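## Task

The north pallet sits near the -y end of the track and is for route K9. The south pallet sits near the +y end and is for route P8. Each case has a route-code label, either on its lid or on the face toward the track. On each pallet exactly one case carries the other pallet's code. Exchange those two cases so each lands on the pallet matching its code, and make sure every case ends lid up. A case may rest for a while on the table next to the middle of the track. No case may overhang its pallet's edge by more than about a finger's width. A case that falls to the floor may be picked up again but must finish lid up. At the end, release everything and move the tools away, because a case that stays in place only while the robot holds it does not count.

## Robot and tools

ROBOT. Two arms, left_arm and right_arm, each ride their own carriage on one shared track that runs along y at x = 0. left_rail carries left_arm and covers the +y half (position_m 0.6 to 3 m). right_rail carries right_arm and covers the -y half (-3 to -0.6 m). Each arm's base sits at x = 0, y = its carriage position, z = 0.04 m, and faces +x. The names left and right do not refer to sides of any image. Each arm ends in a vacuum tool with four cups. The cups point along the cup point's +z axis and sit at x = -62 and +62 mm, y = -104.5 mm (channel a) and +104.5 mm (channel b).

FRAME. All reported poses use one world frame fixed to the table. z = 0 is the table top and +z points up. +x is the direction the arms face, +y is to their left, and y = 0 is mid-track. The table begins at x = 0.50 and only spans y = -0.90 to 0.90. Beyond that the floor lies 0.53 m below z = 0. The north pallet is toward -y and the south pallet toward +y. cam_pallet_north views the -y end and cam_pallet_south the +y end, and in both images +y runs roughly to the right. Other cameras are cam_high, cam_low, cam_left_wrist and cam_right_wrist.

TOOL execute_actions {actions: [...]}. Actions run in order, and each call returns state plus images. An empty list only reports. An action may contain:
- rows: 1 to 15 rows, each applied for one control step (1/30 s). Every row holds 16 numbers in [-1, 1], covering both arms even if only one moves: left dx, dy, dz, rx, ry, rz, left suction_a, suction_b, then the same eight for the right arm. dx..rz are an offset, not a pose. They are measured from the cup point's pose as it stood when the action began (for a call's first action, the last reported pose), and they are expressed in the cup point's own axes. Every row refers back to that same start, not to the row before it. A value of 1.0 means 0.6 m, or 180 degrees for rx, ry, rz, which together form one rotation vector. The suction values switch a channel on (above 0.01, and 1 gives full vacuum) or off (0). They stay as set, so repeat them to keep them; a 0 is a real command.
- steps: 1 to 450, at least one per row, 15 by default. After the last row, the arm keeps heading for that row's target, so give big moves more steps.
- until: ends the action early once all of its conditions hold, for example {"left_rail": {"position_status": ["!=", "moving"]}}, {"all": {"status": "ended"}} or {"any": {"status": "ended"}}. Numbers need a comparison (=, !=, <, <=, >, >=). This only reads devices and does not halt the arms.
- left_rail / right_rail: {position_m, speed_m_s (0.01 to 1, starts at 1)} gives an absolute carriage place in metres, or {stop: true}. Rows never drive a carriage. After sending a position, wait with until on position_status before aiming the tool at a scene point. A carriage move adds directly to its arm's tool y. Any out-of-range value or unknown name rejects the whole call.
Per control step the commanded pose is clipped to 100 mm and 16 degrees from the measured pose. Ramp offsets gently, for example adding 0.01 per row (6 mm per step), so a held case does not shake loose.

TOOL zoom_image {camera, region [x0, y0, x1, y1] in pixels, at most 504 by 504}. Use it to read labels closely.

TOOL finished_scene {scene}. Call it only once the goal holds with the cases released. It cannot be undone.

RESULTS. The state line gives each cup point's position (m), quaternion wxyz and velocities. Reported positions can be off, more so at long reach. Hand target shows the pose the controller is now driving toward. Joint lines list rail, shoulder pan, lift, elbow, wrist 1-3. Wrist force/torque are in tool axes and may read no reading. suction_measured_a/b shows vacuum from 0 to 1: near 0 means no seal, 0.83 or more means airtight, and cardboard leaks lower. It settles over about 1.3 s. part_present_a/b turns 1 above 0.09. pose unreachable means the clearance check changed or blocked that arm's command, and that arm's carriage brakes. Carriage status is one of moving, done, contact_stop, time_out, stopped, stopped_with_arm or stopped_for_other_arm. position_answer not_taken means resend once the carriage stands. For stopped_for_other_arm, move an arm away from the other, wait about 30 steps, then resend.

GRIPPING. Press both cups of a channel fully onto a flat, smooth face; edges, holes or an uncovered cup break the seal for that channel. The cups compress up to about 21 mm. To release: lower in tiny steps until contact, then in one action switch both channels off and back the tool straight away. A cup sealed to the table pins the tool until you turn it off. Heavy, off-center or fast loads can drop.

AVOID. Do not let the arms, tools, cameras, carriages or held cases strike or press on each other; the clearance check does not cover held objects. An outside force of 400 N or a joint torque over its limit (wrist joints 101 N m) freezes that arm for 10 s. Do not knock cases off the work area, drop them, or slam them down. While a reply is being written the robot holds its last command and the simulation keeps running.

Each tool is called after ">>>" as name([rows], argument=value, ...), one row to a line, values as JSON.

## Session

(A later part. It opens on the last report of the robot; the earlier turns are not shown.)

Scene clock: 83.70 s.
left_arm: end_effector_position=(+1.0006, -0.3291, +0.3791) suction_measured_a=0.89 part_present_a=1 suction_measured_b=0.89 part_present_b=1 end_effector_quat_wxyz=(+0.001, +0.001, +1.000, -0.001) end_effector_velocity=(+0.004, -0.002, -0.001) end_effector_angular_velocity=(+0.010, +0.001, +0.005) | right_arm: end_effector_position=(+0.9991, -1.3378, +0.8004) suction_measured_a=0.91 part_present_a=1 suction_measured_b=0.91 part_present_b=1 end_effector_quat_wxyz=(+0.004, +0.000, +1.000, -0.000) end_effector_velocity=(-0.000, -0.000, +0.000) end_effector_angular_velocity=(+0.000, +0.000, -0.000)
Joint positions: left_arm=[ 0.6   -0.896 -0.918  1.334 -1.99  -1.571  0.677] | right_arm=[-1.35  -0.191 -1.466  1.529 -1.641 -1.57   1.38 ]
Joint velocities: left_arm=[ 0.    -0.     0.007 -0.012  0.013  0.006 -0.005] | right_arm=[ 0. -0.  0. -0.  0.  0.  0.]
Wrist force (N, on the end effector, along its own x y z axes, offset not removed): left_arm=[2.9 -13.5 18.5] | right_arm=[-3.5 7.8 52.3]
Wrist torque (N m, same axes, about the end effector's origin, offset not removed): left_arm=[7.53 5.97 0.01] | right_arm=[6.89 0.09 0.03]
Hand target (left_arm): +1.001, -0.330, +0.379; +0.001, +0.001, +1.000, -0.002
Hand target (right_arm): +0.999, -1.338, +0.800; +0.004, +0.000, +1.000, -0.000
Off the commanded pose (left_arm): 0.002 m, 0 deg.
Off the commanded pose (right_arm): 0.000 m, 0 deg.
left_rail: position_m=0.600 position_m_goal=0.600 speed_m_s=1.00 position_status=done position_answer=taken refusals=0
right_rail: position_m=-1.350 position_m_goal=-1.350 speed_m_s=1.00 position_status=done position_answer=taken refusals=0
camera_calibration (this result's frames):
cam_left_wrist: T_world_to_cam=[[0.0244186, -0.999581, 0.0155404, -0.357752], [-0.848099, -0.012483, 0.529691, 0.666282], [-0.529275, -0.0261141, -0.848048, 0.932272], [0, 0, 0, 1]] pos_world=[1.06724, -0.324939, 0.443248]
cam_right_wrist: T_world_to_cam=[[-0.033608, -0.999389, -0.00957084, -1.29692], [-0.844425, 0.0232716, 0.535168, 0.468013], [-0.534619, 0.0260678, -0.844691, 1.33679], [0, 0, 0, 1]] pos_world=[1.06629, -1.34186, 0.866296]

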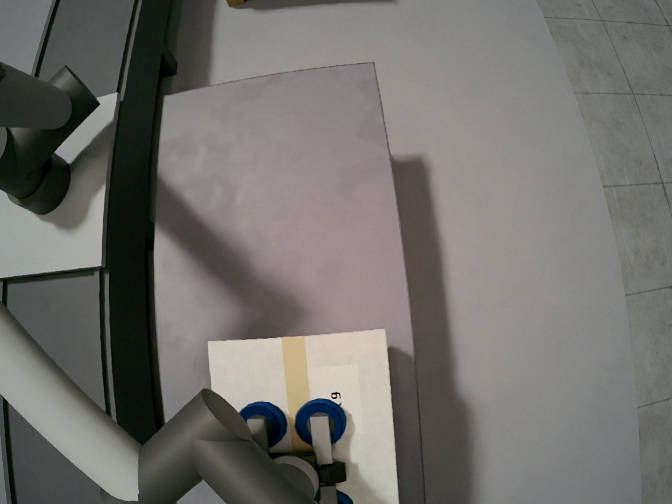

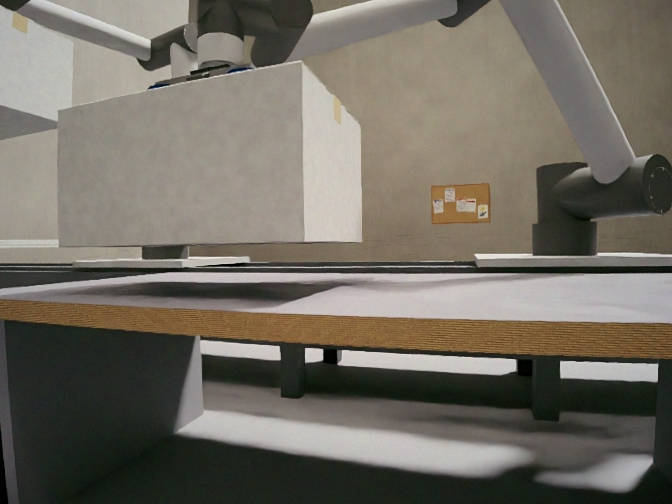

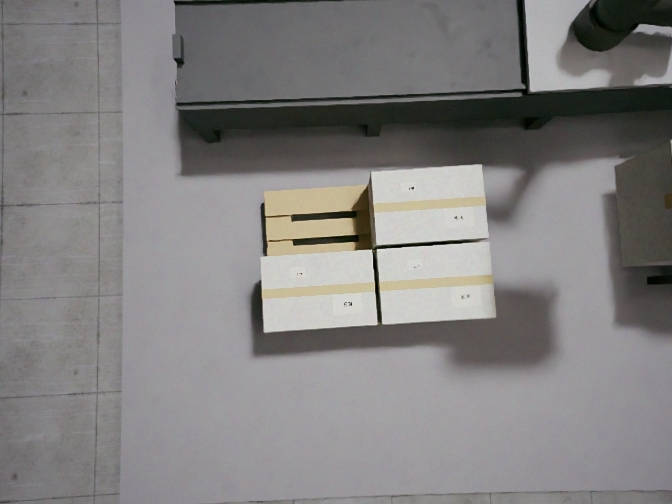

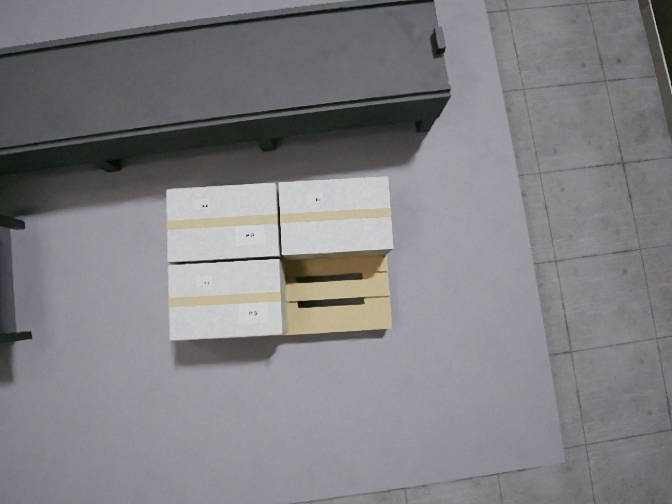

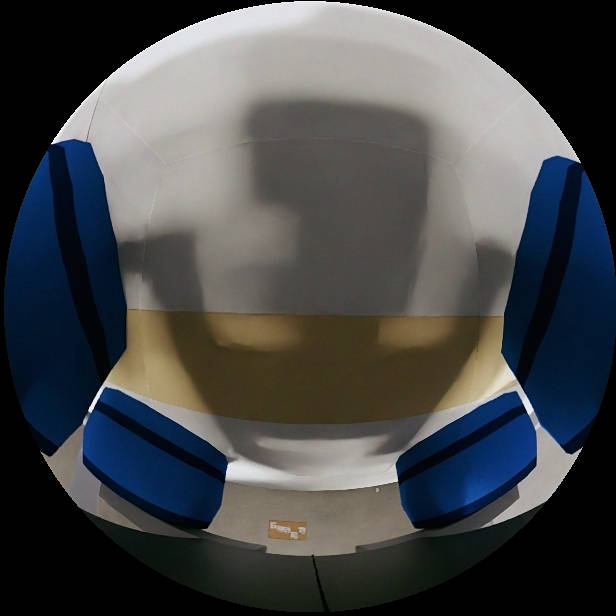

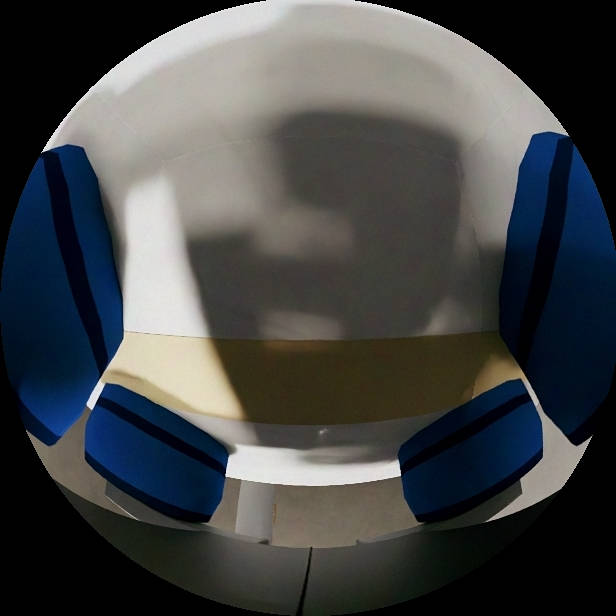

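>>> execute_actions([
  {"rows":[[0,0,0.008,0,0,0,1,1,0,0,0.008,0,0.002,0,1,1],[0,0,0.02,0,0,0,1,1,0,0,0.02,0,0.002,0,1,1],[0,0,0.036,0,0,0,1,1,0,0,0.036,0,0.002,0,1,1],[0,0,0.055,0,0,0,1,1,0,0,0.055,0,0.002,0,1,1],[0,0,0.075,0,0,0,1,1,0,0,0.075,0,0.002,0,1,1],[0,0,0.095,0,0,0,1,1,0,0,0.095,0,0.002,0,1,1],[0,0,0.115,0,0,0,1,1,0,0,0.115,0,0.002,0,1,1],[0,0,0.13,0,0,0,1,1,0,0,0.13,0,0.002,0,1,1],[0,0,0.142,0,0,0,1,1,0,0,0.142,0,0.002,0,1,1],[0,0,0.152,0,0,0,1,1,0,0,0.152,0,0.002,0,1,1]],"steps":16},
])

Scene clock: 91.67 s.
left_arm: end_effector_position=(+1.0002, -0.3288, +0.2960) suction_measured_a=0.89 part_present_a=1 suction_measured_b=0.89 part_present_b=1 end_effector_quat_wxyz=(+0.001, +0.001, +1.000, -0.001) end_effector_velocity=(+0.004, -0.004, -0.067) end_effector_angular_velocity=(-0.007, -0.006, -0.000) | right_arm: end_effector_position=(+0.9993, -1.3380, +0.7177) suction_measured_a=0.91 part_present_a=1 suction_measured_b=0.91 part_present_b=1 end_effector_quat_wxyz=(-0.000, +0.000, +1.000, -0.000) end_effector_velocity=(+0.004, -0.000, -0.069) end_effector_angular_velocity=(-0.002, -0.012, +0.000)
Joint positions: left_arm=[ 0.6   -0.896 -0.875  1.381 -2.08  -1.571  0.677] | right_arm=[-1.35  -0.19  -1.452  1.626 -1.744 -1.572  1.381]
Joint velocities: left_arm=[ 0.     0.001  0.043  0.028 -0.08   0.001  0.001] | right_arm=[ 0.     0.     0.015  0.081 -0.108  0.    -0.   ]
Wrist force (N, on the end effector, along its own x y z axes, offset not removed): left_arm=[-8.0 -6.4 25.6] | right_arm=[-6.8 8.1 63.5]
Wrist torque (N m, same axes, about the end effector's origin, offset not removed): left_arm=[7.44 6.92 -0.20] | right_arm=[7.53 0.13 0.14]
Hand target (left_arm): +1.001, -0.329, +0.288; +0.001, +0.001, +1.000, -0.001
Hand target (right_arm): +1.000, -1.338, +0.709; +0.000, +0.000, +1.000, -0.000
Off the commanded pose (left_arm): 0.008 m, 0 deg.
Off the commanded pose (right_arm): 0.008 m, 0 deg.
left_rail: position_m=0.600 position_m_goal=0.600 speed_m_s=1.00 position_status=done position_answer=taken refusals=0
right_rail: position_m=-1.350 position_m_goal=-1.350 speed_m_s=1.00 position_status=done position_answer=taken refusals=0
camera_calibration (this result's frames):
cam_left_wrist: T_world_to_cam=[[0.0244402, -0.999594, 0.0146689, -0.355886], [-0.847628, -0.0129406, 0.530433, 0.709149], [-0.530028, -0.0253977, -0.8476, 0.862466], [0, 0, 0, 1]] pos_world=[1.06692, -0.32466, 0.36009]
cam_right_wrist: T_world_to_cam=[[-0.0338583, -0.999381, -0.00954849, -1.29768], [-0.840188, 0.0232885, 0.541794, 0.503494], [-0.541237, 0.0263668, -0.840457, 1.27101], [0, 0, 0, 1]] pos_world=[1.06701, -1.34212, 0.783051]

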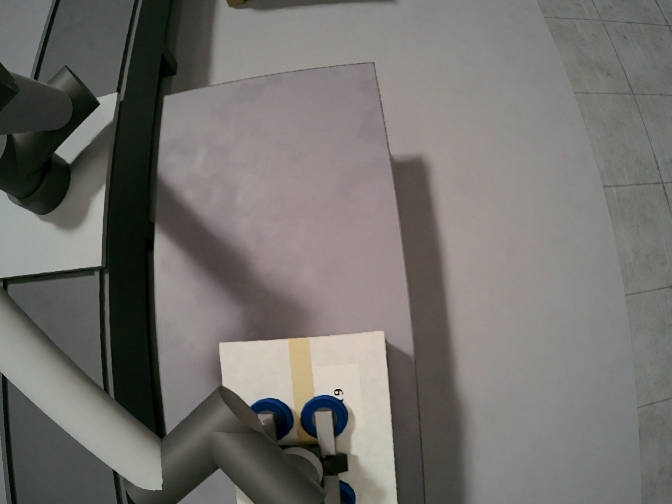

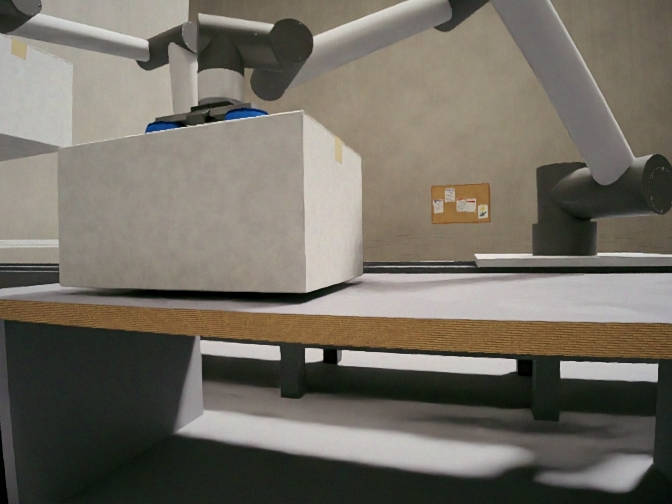

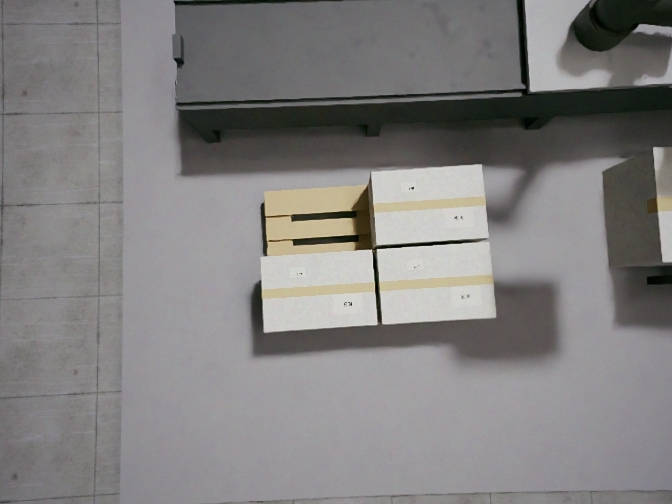

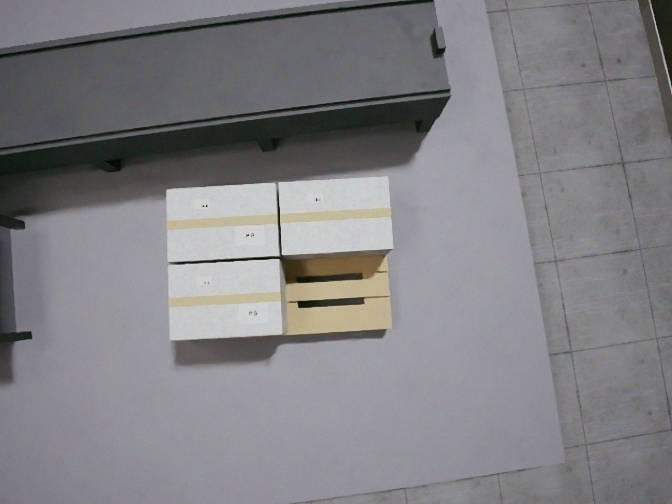

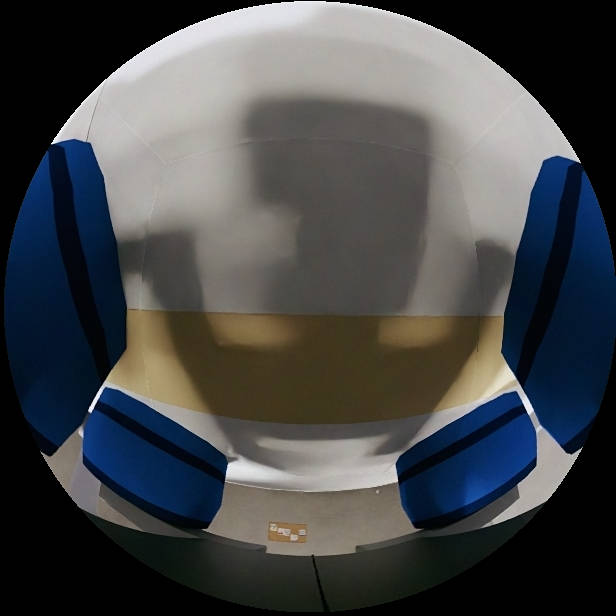

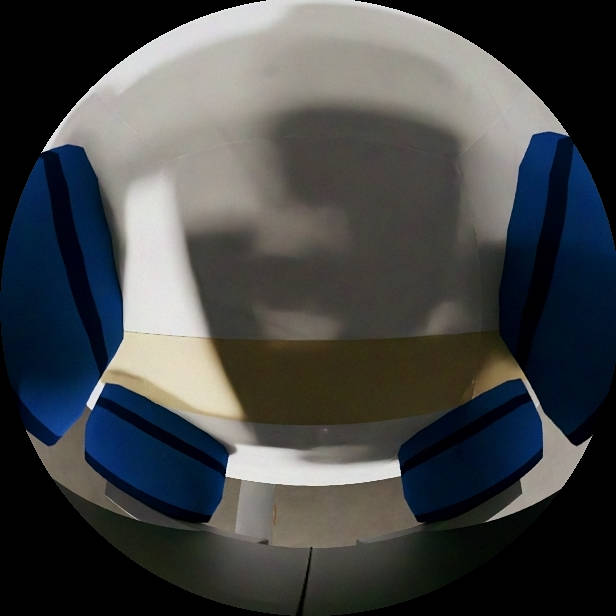

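>>> execute_actions(actions=[])

Scene clock: 94.03 s.
left_arm: end_effector_position=(+1.0008, -0.3292, +0.2880) suction_measured_a=0.89 part_present_a=1 suction_measured_b=0.89 part_present_b=1 end_effector_quat_wxyz=(+0.001, +0.001, +1.000, -0.001) end_effector_velocity=(-0.000, +0.000, +0.000) end_effector_angular_velocity=(-0.000, +0.000, +0.000) | right_arm: end_effector_position=(+0.9997, -1.3380, +0.7093) suction_measured_a=0.91 part_present_a=1 suction_measured_b=0.91 part_present_b=1 end_effector_quat_wxyz=(+0.000, +0.000, +1.000, -0.000) end_effector_velocity=(-0.000, -0.000, +0.000) end_effector_angular_velocity=(-0.000, -0.000, -0.000)
Joint positions: left_arm=[ 0.6   -0.896 -0.869  1.385 -2.09  -1.571  0.677] | right_arm=[-1.35  -0.19  -1.45   1.636 -1.757 -1.572  1.381]
Joint velocities: left_arm=[ 0.  0. -0. -0.  0. -0. -0.] | right_arm=[ 0. -0. -0. -0.  0. -0.  0.]
Wrist force (N, on the end effector, along its own x y z axes, offset not removed): left_arm=[-4.5 -4.4 12.7] | right_arm=[-2.0 6.6 50.3]
Wrist torque (N m, same axes, about the end effector's origin, offset not removed): left_arm=[7.02 6.94 -0.29] | right_arm=[6.80 -0.22 0.06]
Hand target (left_arm): +1.001, -0.329, +0.288; +0.001, +0.001, +1.000, -0.001
Hand target (right_arm): +1.000, -1.338, +0.709; +0.000, +0.000, +1.000, -0.000
Off the commanded pose (left_arm): 0.000 m, 0 deg.
Off the commanded pose (right_arm): 0.000 m, 0 deg.
left_rail: position_m=0.600 position_m_goal=0.600 speed_m_s=1.00 position_status=done position_answer=taken refusals=0
right_rail: position_m=-1.350 position_m_goal=-1.350 speed_m_s=1.00 position_status=done position_answer=taken refusals=0
camera_calibration (this result's frames):
cam_left_wrist: T_world_to_cam=[[0.0244205, -0.999582, 0.0154596, -0.356424], [-0.848063, -0.0125257, 0.529747, 0.714652], [-0.529332, -0.0260474, -0.848015, 0.85517], [0, 0, 0, 1]] pos_world=[1.06744, -0.325049, 0.352122]
cam_right_wrist: T_world_to_cam=[[-0.0336818, -0.999388, -0.00939011, -1.298], [-0.840929, 0.0232615, 0.540645, 0.509967], [-0.540096, 0.0261063, -0.841199, 1.26323], [0, 0, 0, 1]] pos_world=[1.06739, -1.34205, 0.774729]

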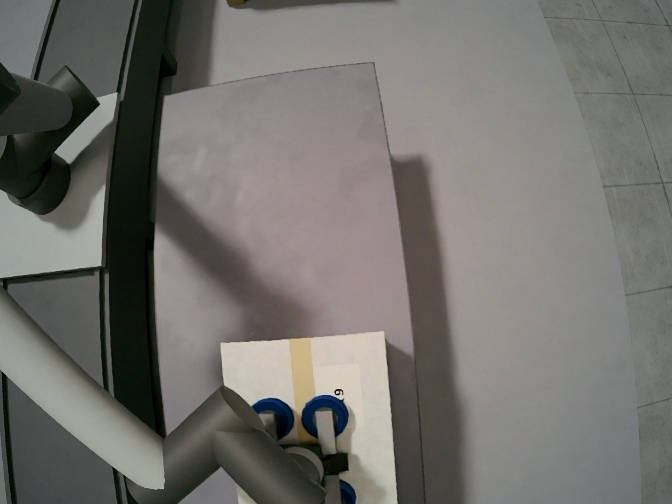

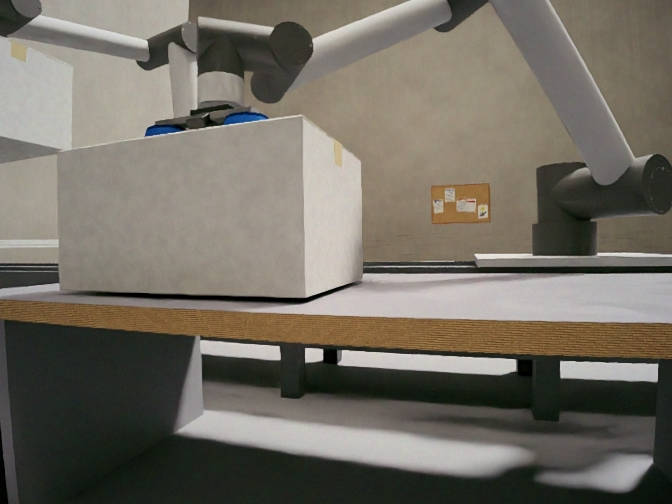

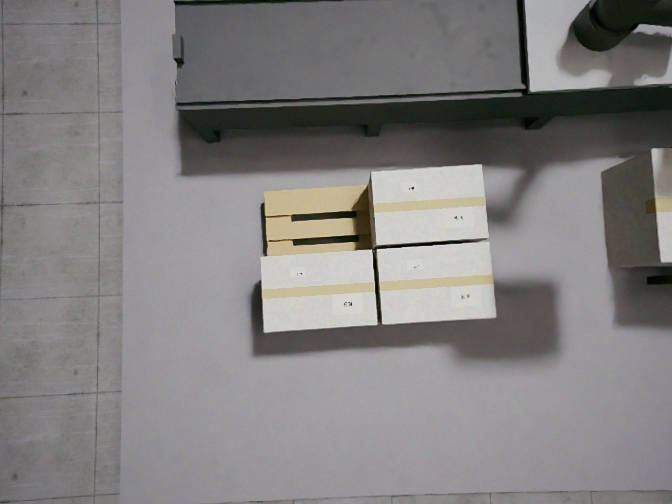

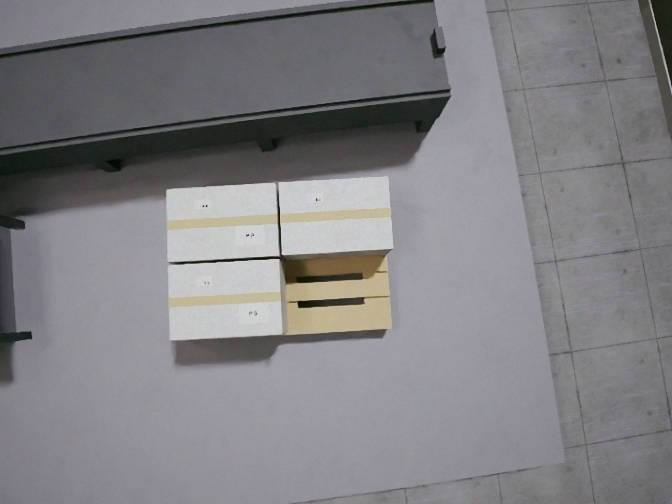

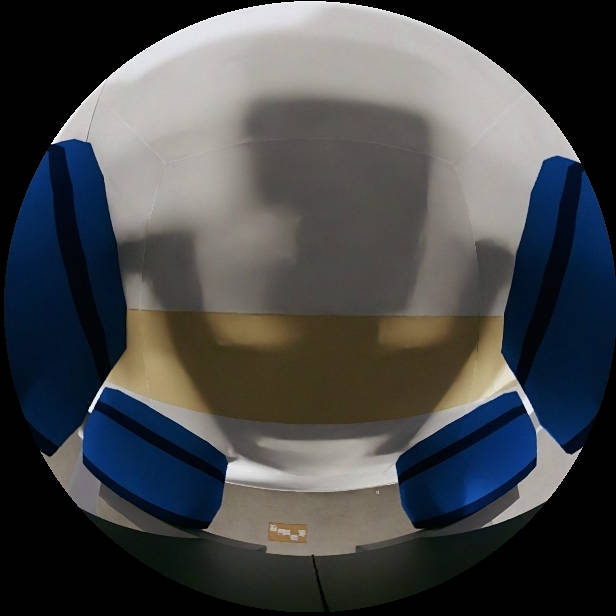

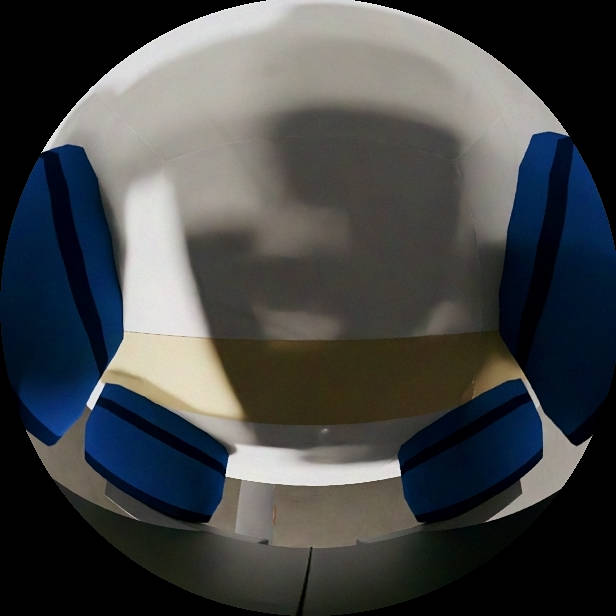

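>>> execute_actions([
  {"rows":[[0,0,0.003,0,0,0,1,1,0,0,0,0,0,0,1,1],[0,0,0.007,0,0,0,1,1,0,0,0,0,0,0,1,1]],"steps":2},
])

>>> zoom_image(camera="cam_low", region=[40, 240, 380, 320])

>>> execute_actions(actions=[])

Scene clock: 99.87 s.
left_arm: end_effector_position=(+1.0008, -0.3293, +0.2878) suction_measured_a=0.89 part_present_a=1 suction_measured_b=0.89 part_present_b=1 end_effector_quat_wxyz=(+0.001, +0.001, +1.000, -0.001) end_effector_velocity=(+0.000, -0.000, -0.008) end_effector_angular_velocity=(-0.001, -0.001, +0.000) | right_arm: end_effector_position=(+0.9997, -1.3380, +0.7093) suction_measured_a=0.91 part_present_a=1 suction_measured_b=0.91 part_present_b=1 end_effector_quat_wxyz=(+0.000, +0.000, +1.000, -0.000) end_effector_velocity=(+0.000, -0.000, -0.000) end_effector_angular_velocity=(-0.000, +0.000, -0.000)
Joint positions: left_arm=[ 0.6   -0.896 -0.869  1.385 -2.09  -1.571  0.677] | right_arm=[-1.35  -0.19  -1.45   1.636 -1.757 -1.572  1.381]
Joint velocities: left_arm=[ 0.     0.     0.005  0.004 -0.01  -0.     0.   ] | right_arm=[ 0.  0.  0. -0. -0. -0.  0.]
Wrist force (N, on the end effector, along its own x y z axes, offset not removed): left_arm=[-4.9 -1.2 18.7] | right_arm=[-4.8 5.8 51.7]
Wrist torque (N m, same axes, about the end effector's origin, offset not removed): left_arm=[6.98 7.13 -0.41] | right_arm=[6.65 0.20 -0.01]
Hand target (left_arm): +1.001, -0.329, +0.284; +0.001, +0.001, +1.000, -0.001
Hand target (right_arm): +1.000, -1.338, +0.709; +0.000, +0.000, +1.000, -0.000
Off the commanded pose (left_arm): 0.004 m, 0 deg.
Off the commanded pose (right_arm): 0.000 m, 0 deg.
left_rail: position_m=0.600 position_m_goal=0.600 speed_m_s=1.00 position_status=done position_answer=taken refusals=0
right_rail: position_m=-1.350 position_m_goal=-1.350 speed_m_s=1.00 position_status=done position_answer=taken refusals=0
camera_calibration (this result's frames):
cam_left_wrist: T_world_to_cam=[[0.0244206, -0.999582, 0.0154762, -0.356433], [-0.84807, -0.0125173, 0.529736, 0.714746], [-0.529321, -0.0260614, -0.848021, 0.855035], [0, 0, 0, 1]] pos_world=[1.06745, -0.325054, 0.351977]
cam_right_wrist: T_world_to_cam=[[-0.0336818, -0.999388, -0.00939024, -1.298], [-0.840929, 0.0232614, 0.540645, 0.509966], [-0.540096, 0.0261064, -0.841199, 1.26323], [0, 0, 0, 1]] pos_world=[1.06739, -1.34205, 0.774729]

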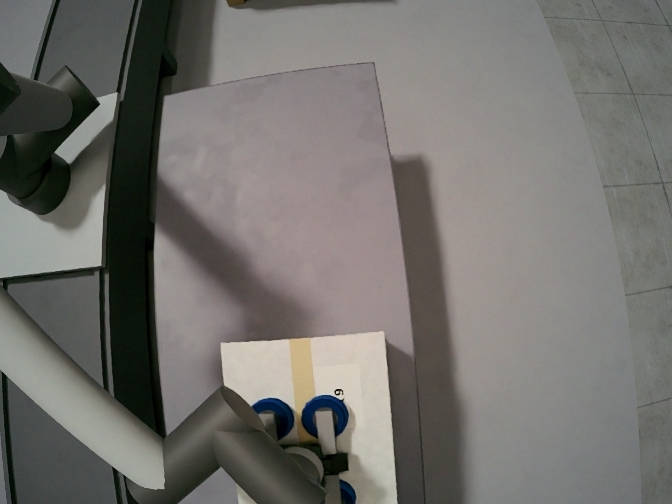

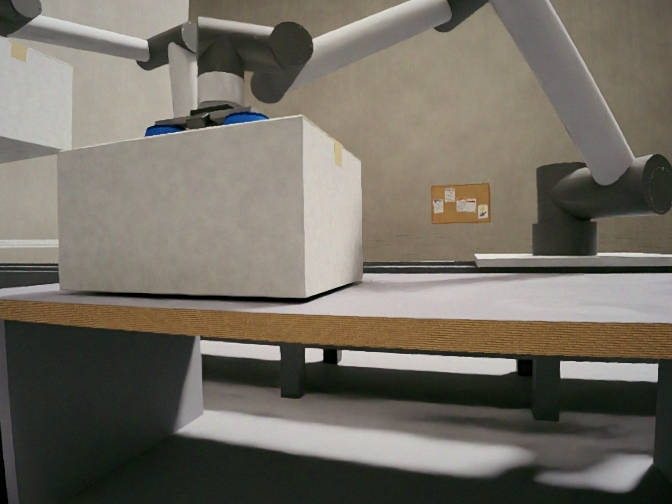

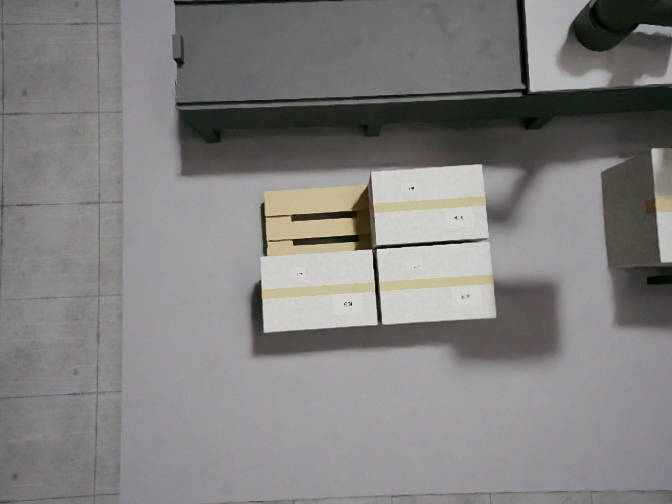

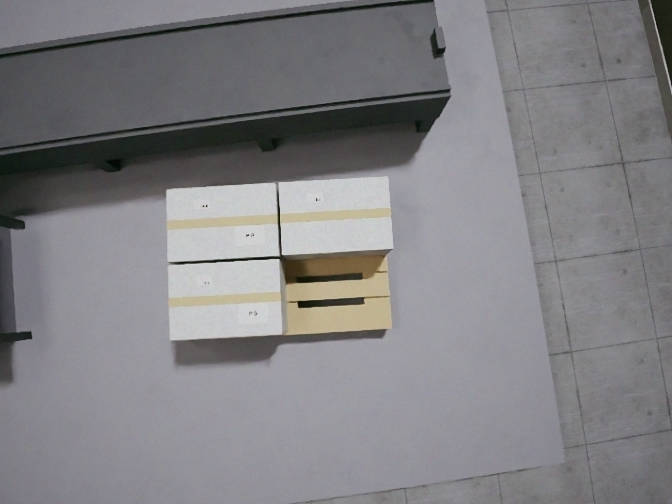

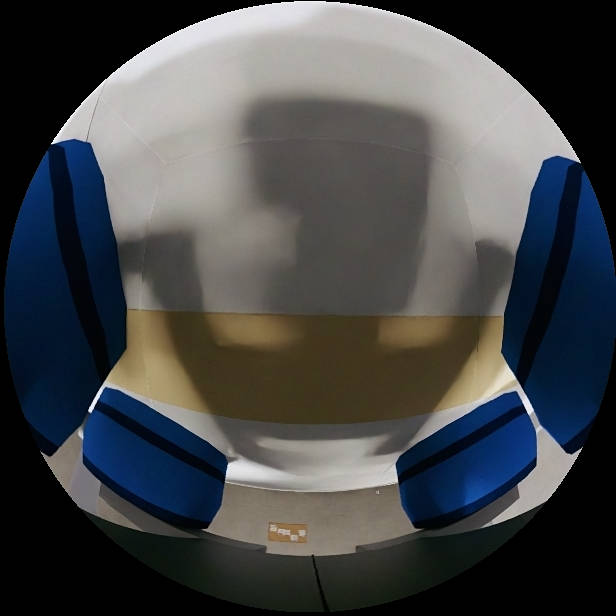

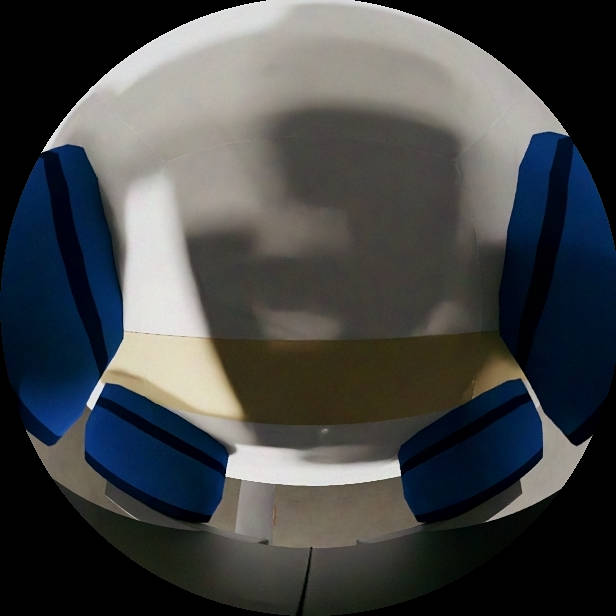

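Region (40, 240, 380, 320) of cam_low's 672x504 image, scaled by 1.482, with more detail than that image has; it fills the top 119 rows of this view, and the rest is white.

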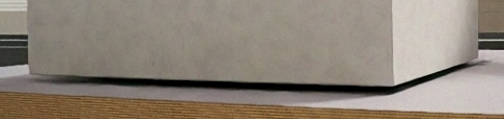

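Scene clock: 99.87 s.
left_arm: end_effector_position=(+1.0008, -0.3293, +0.2878) suction_measured_a=0.89 part_present_a=1 suction_measured_b=0.89 part_present_b=1 end_effector_quat_wxyz=(+0.001, +0.001, +1.000, -0.001) end_effector_velocity=(+0.000, -0.000, -0.008) end_effector_angular_velocity=(-0.001, -0.001, +0.000) | right_arm: end_effector_position=(+0.9997, -1.3380, +0.7093) suction_measured_a=0.91 part_present_a=1 suction_measured_b=0.91 part_present_b=1 end_effector_quat_wxyz=(+0.000, +0.000, +1.000, -0.000) end_effector_velocity=(+0.000, -0.000, -0.000) end_effector_angular_velocity=(-0.000, +0.000, -0.000)
Joint positions: left_arm=[ 0.6   -0.896 -0.869  1.385 -2.09  -1.571  0.677] | right_arm=[-1.35  -0.19  -1.45   1.636 -1.757 -1.572  1.381]
Joint velocities: left_arm=[ 0.     0.     0.005  0.004 -0.01  -0.     0.   ] | right_arm=[ 0.  0.  0. -0. -0. -0.  0.]
Wrist force (N, on the end effector, along its own x y z axes, offset not removed): left_arm=[-4.9 -1.2 18.7] | right_arm=[-4.8 5.8 51.7]
Wrist torque (N m, same axes, about the end effector's origin, offset not removed): left_arm=[6.98 7.13 -0.41] | right_arm=[6.65 0.20 -0.01]
Hand target (left_arm): +1.001, -0.329, +0.284; +0.001, +0.001, +1.000, -0.001
Hand target (right_arm): +1.000, -1.338, +0.709; +0.000, +0.000, +1.000, -0.000
Off the commanded pose (left_arm): 0.004 m, 0 deg.
Off the commanded pose (right_arm): 0.000 m, 0 deg.
left_rail: position_m=0.600 position_m_goal=0.600 speed_m_s=1.00 position_status=done position_answer=taken refusals=0
right_rail: position_m=-1.350 position_m_goal=-1.350 speed_m_s=1.00 position_status=done position_answer=taken refusals=0
camera_calibration (this result's frames):
cam_left_wrist: T_world_to_cam=[[0.0244206, -0.999582, 0.0154762, -0.356433], [-0.84807, -0.0125173, 0.529736, 0.714746], [-0.529321, -0.0260614, -0.848021, 0.855035], [0, 0, 0, 1]] pos_world=[1.06745, -0.325054, 0.351977]
cam_right_wrist: T_world_to_cam=[[-0.0336818, -0.999388, -0.00939024, -1.298], [-0.840929, 0.0232614, 0.540645, 0.509966], [-0.540096, 0.0261064, -0.841199, 1.26323], [0, 0, 0, 1]] pos_world=[1.06739, -1.34205, 0.774729]

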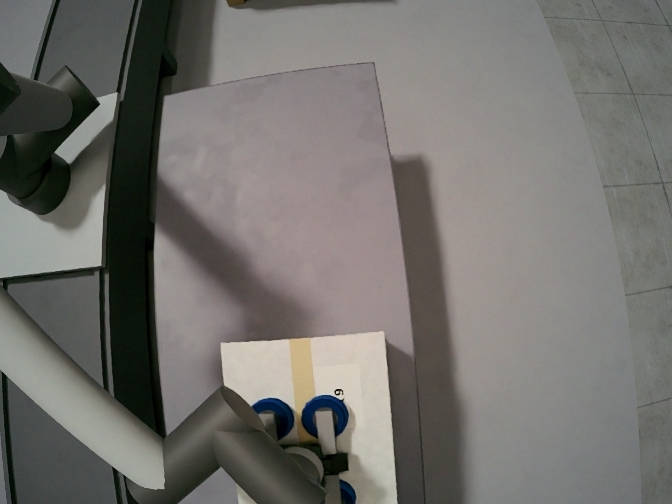

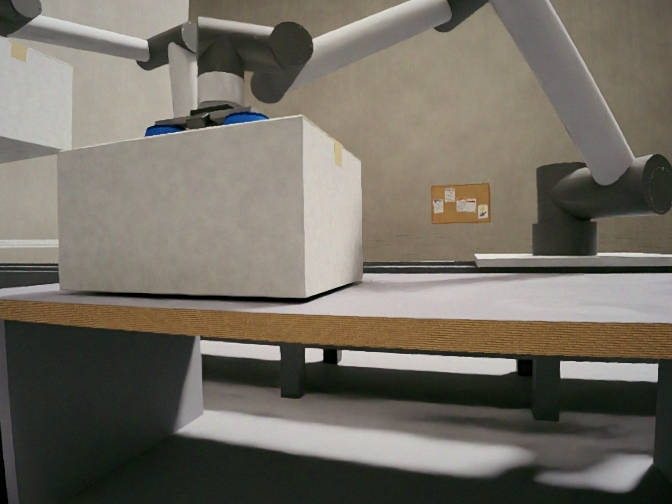

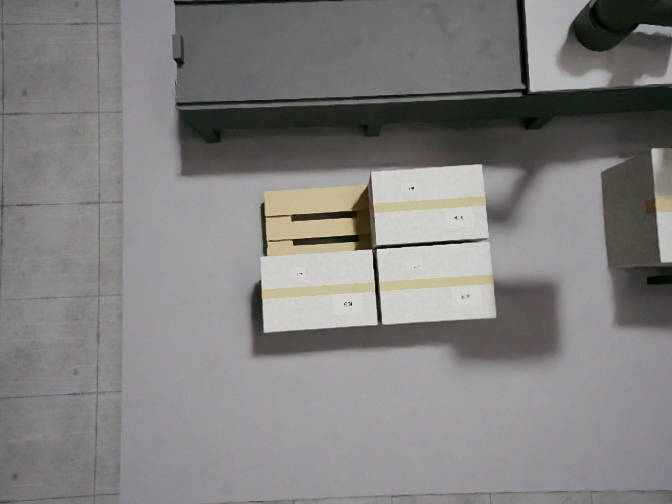

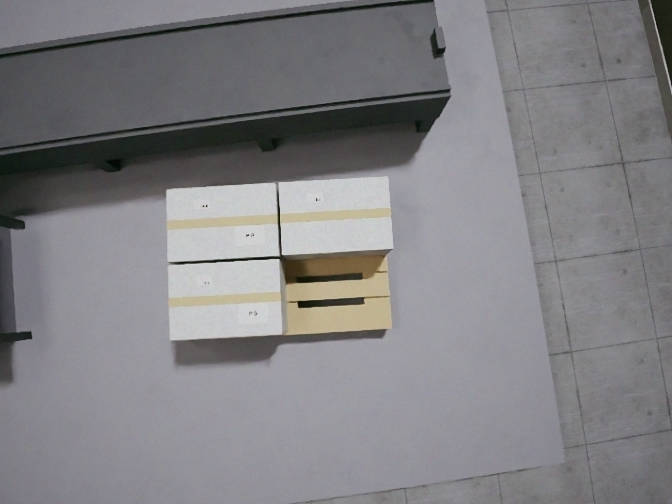

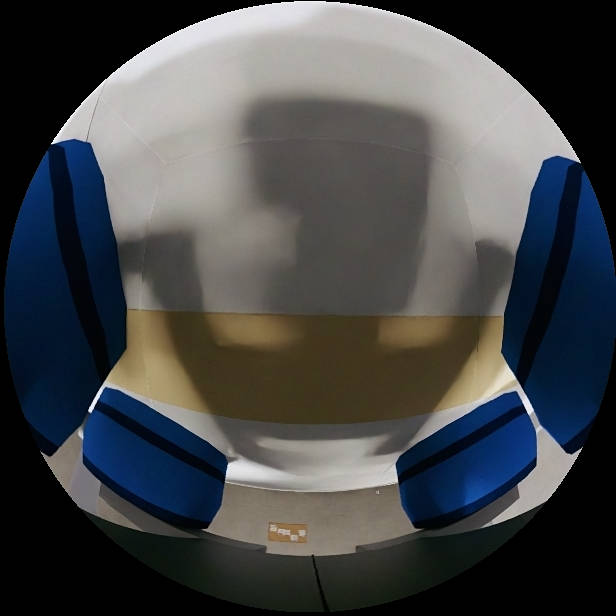

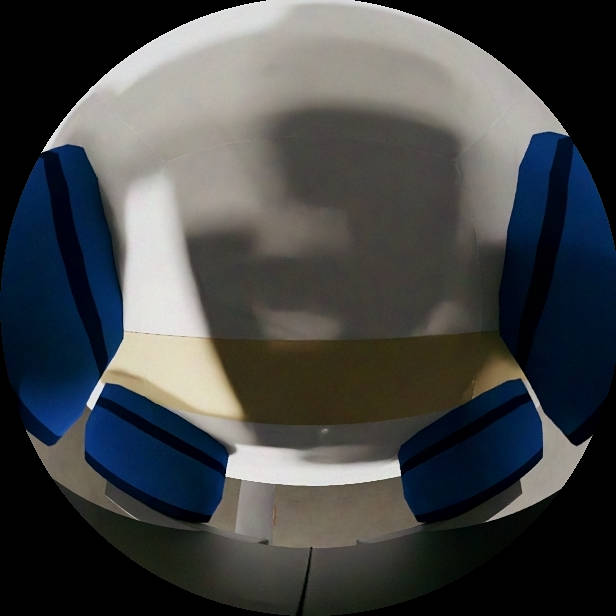

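>>> execute_actions([
  {"rows":[[0,0,0.0105,0,0,0,1,1,0,0,0,0,0,0,1,1]],"steps":8},
])

Scene clock: 104.17 s.
left_arm: end_effector_position=(+1.0008, -0.3293, +0.2819) suction_measured_a=0.89 part_present_a=1 suction_measured_b=0.89 part_present_b=1 end_effector_quat_wxyz=(+0.001, +0.001, +1.000, -0.001) end_effector_velocity=(-0.000, +0.000, -0.004) end_effector_angular_velocity=(+0.000, +0.000, +0.000) | right_arm: end_effector_position=(+0.9997, -1.3380, +0.7093) suction_measured_a=0.91 part_present_a=1 suction_measured_b=0.91 part_present_b=1 end_effector_quat_wxyz=(+0.000, +0.000, +1.000, -0.000) end_effector_velocity=(+0.000, -0.000, -0.000) end_effector_angular_velocity=(+0.000, +0.000, +0.000)
Joint positions: left_arm=[ 0.6   -0.896 -0.866  1.388 -2.096 -1.571  0.677] | right_arm=[-1.35  -0.19  -1.45   1.636 -1.757 -1.572  1.381]
Joint velocities: left_arm=[ 0.    -0.     0.002  0.002 -0.004  0.    -0.   ] | right_arm=[ 0. -0.  0.  0. -0.  0. -0.]
Wrist force (N, on the end effector, along its own x y z axes, offset not removed): left_arm=[-5.6 -5.1 15.0] | right_arm=[-2.8 6.0 51.5]
Wrist torque (N m, same axes, about the end effector's origin, offset not removed): left_arm=[7.12 7.01 -0.22] | right_arm=[6.68 -0.13 0.05]
Hand target (left_arm): +1.001, -0.329, +0.282; +0.001, +0.001, +1.000, -0.001
Hand target (right_arm): +1.000, -1.338, +0.709; +0.000, +0.000, +1.000, -0.000
Off the commanded pose (left_arm): 0.000 m, 0 deg.
Off the commanded pose (right_arm): 0.000 m, 0 deg.
left_rail: position_m=0.600 position_m_goal=0.600 speed_m_s=1.00 position_status=done position_answer=taken refusals=0
right_rail: position_m=-1.350 position_m_goal=-1.350 speed_m_s=1.00 position_status=done position_answer=taken refusals=0
camera_calibration (this result's frames):
cam_left_wrist: T_world_to_cam=[[0.0244194, -0.999582, 0.0154445, -0.356334], [-0.848062, -0.0125327, 0.52975, 0.717865], [-0.529335, -0.0260341, -0.848014, 0.850055], [0, 0, 0, 1]] pos_world=[1.06746, -0.325058, 0.346073]
cam_right_wrist: T_world_to_cam=[[-0.0336818, -0.999388, -0.00939027, -1.298], [-0.840929, 0.0232614, 0.540645, 0.509966], [-0.540096, 0.0261064, -0.841198, 1.26323], [0, 0, 0, 1]] pos_world=[1.06739, -1.34205, 0.774729]

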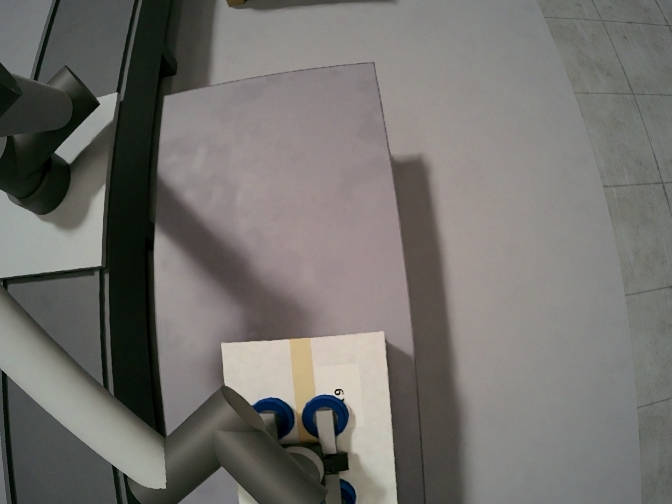

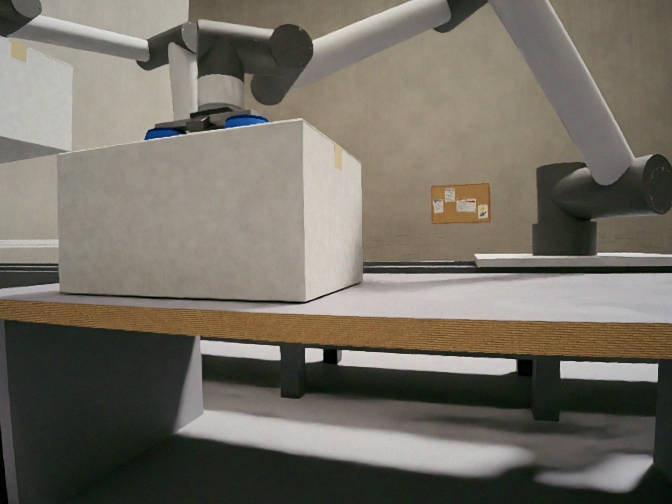

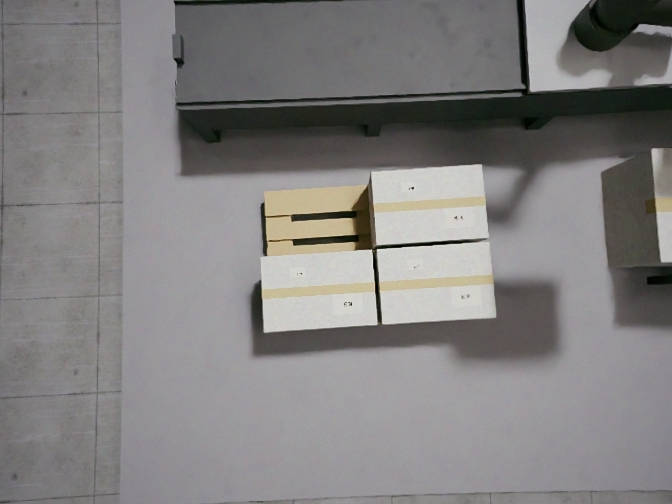

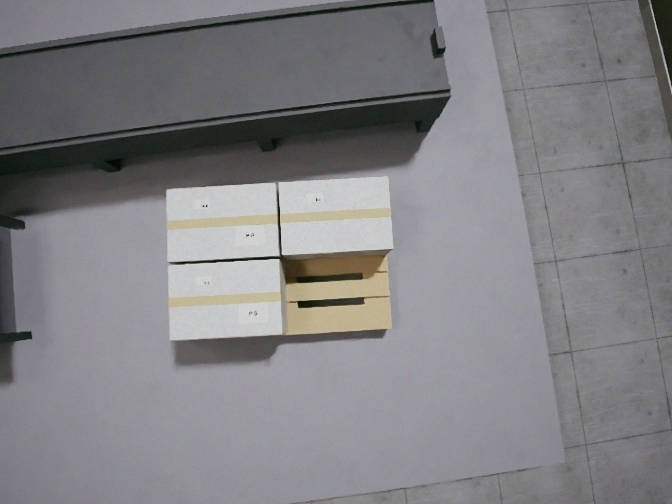

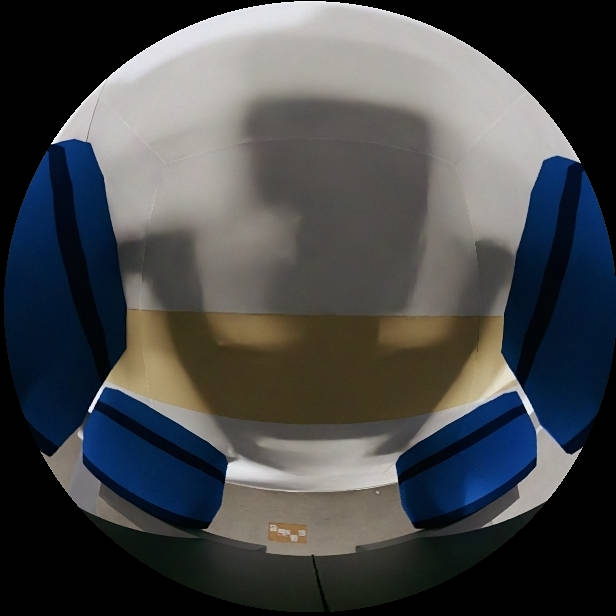

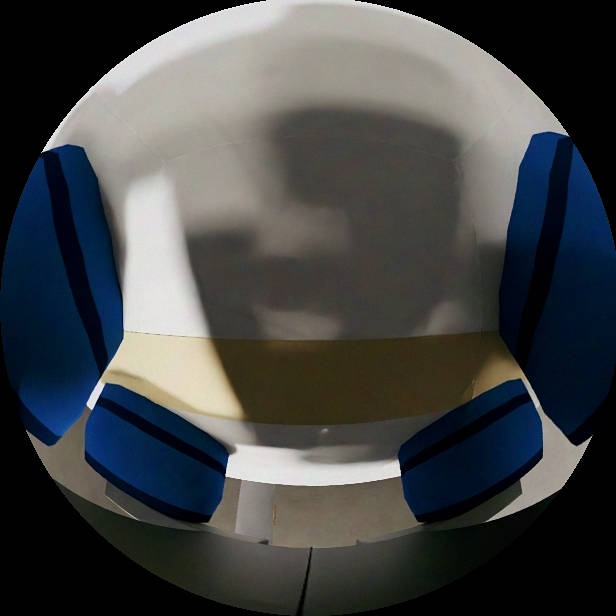

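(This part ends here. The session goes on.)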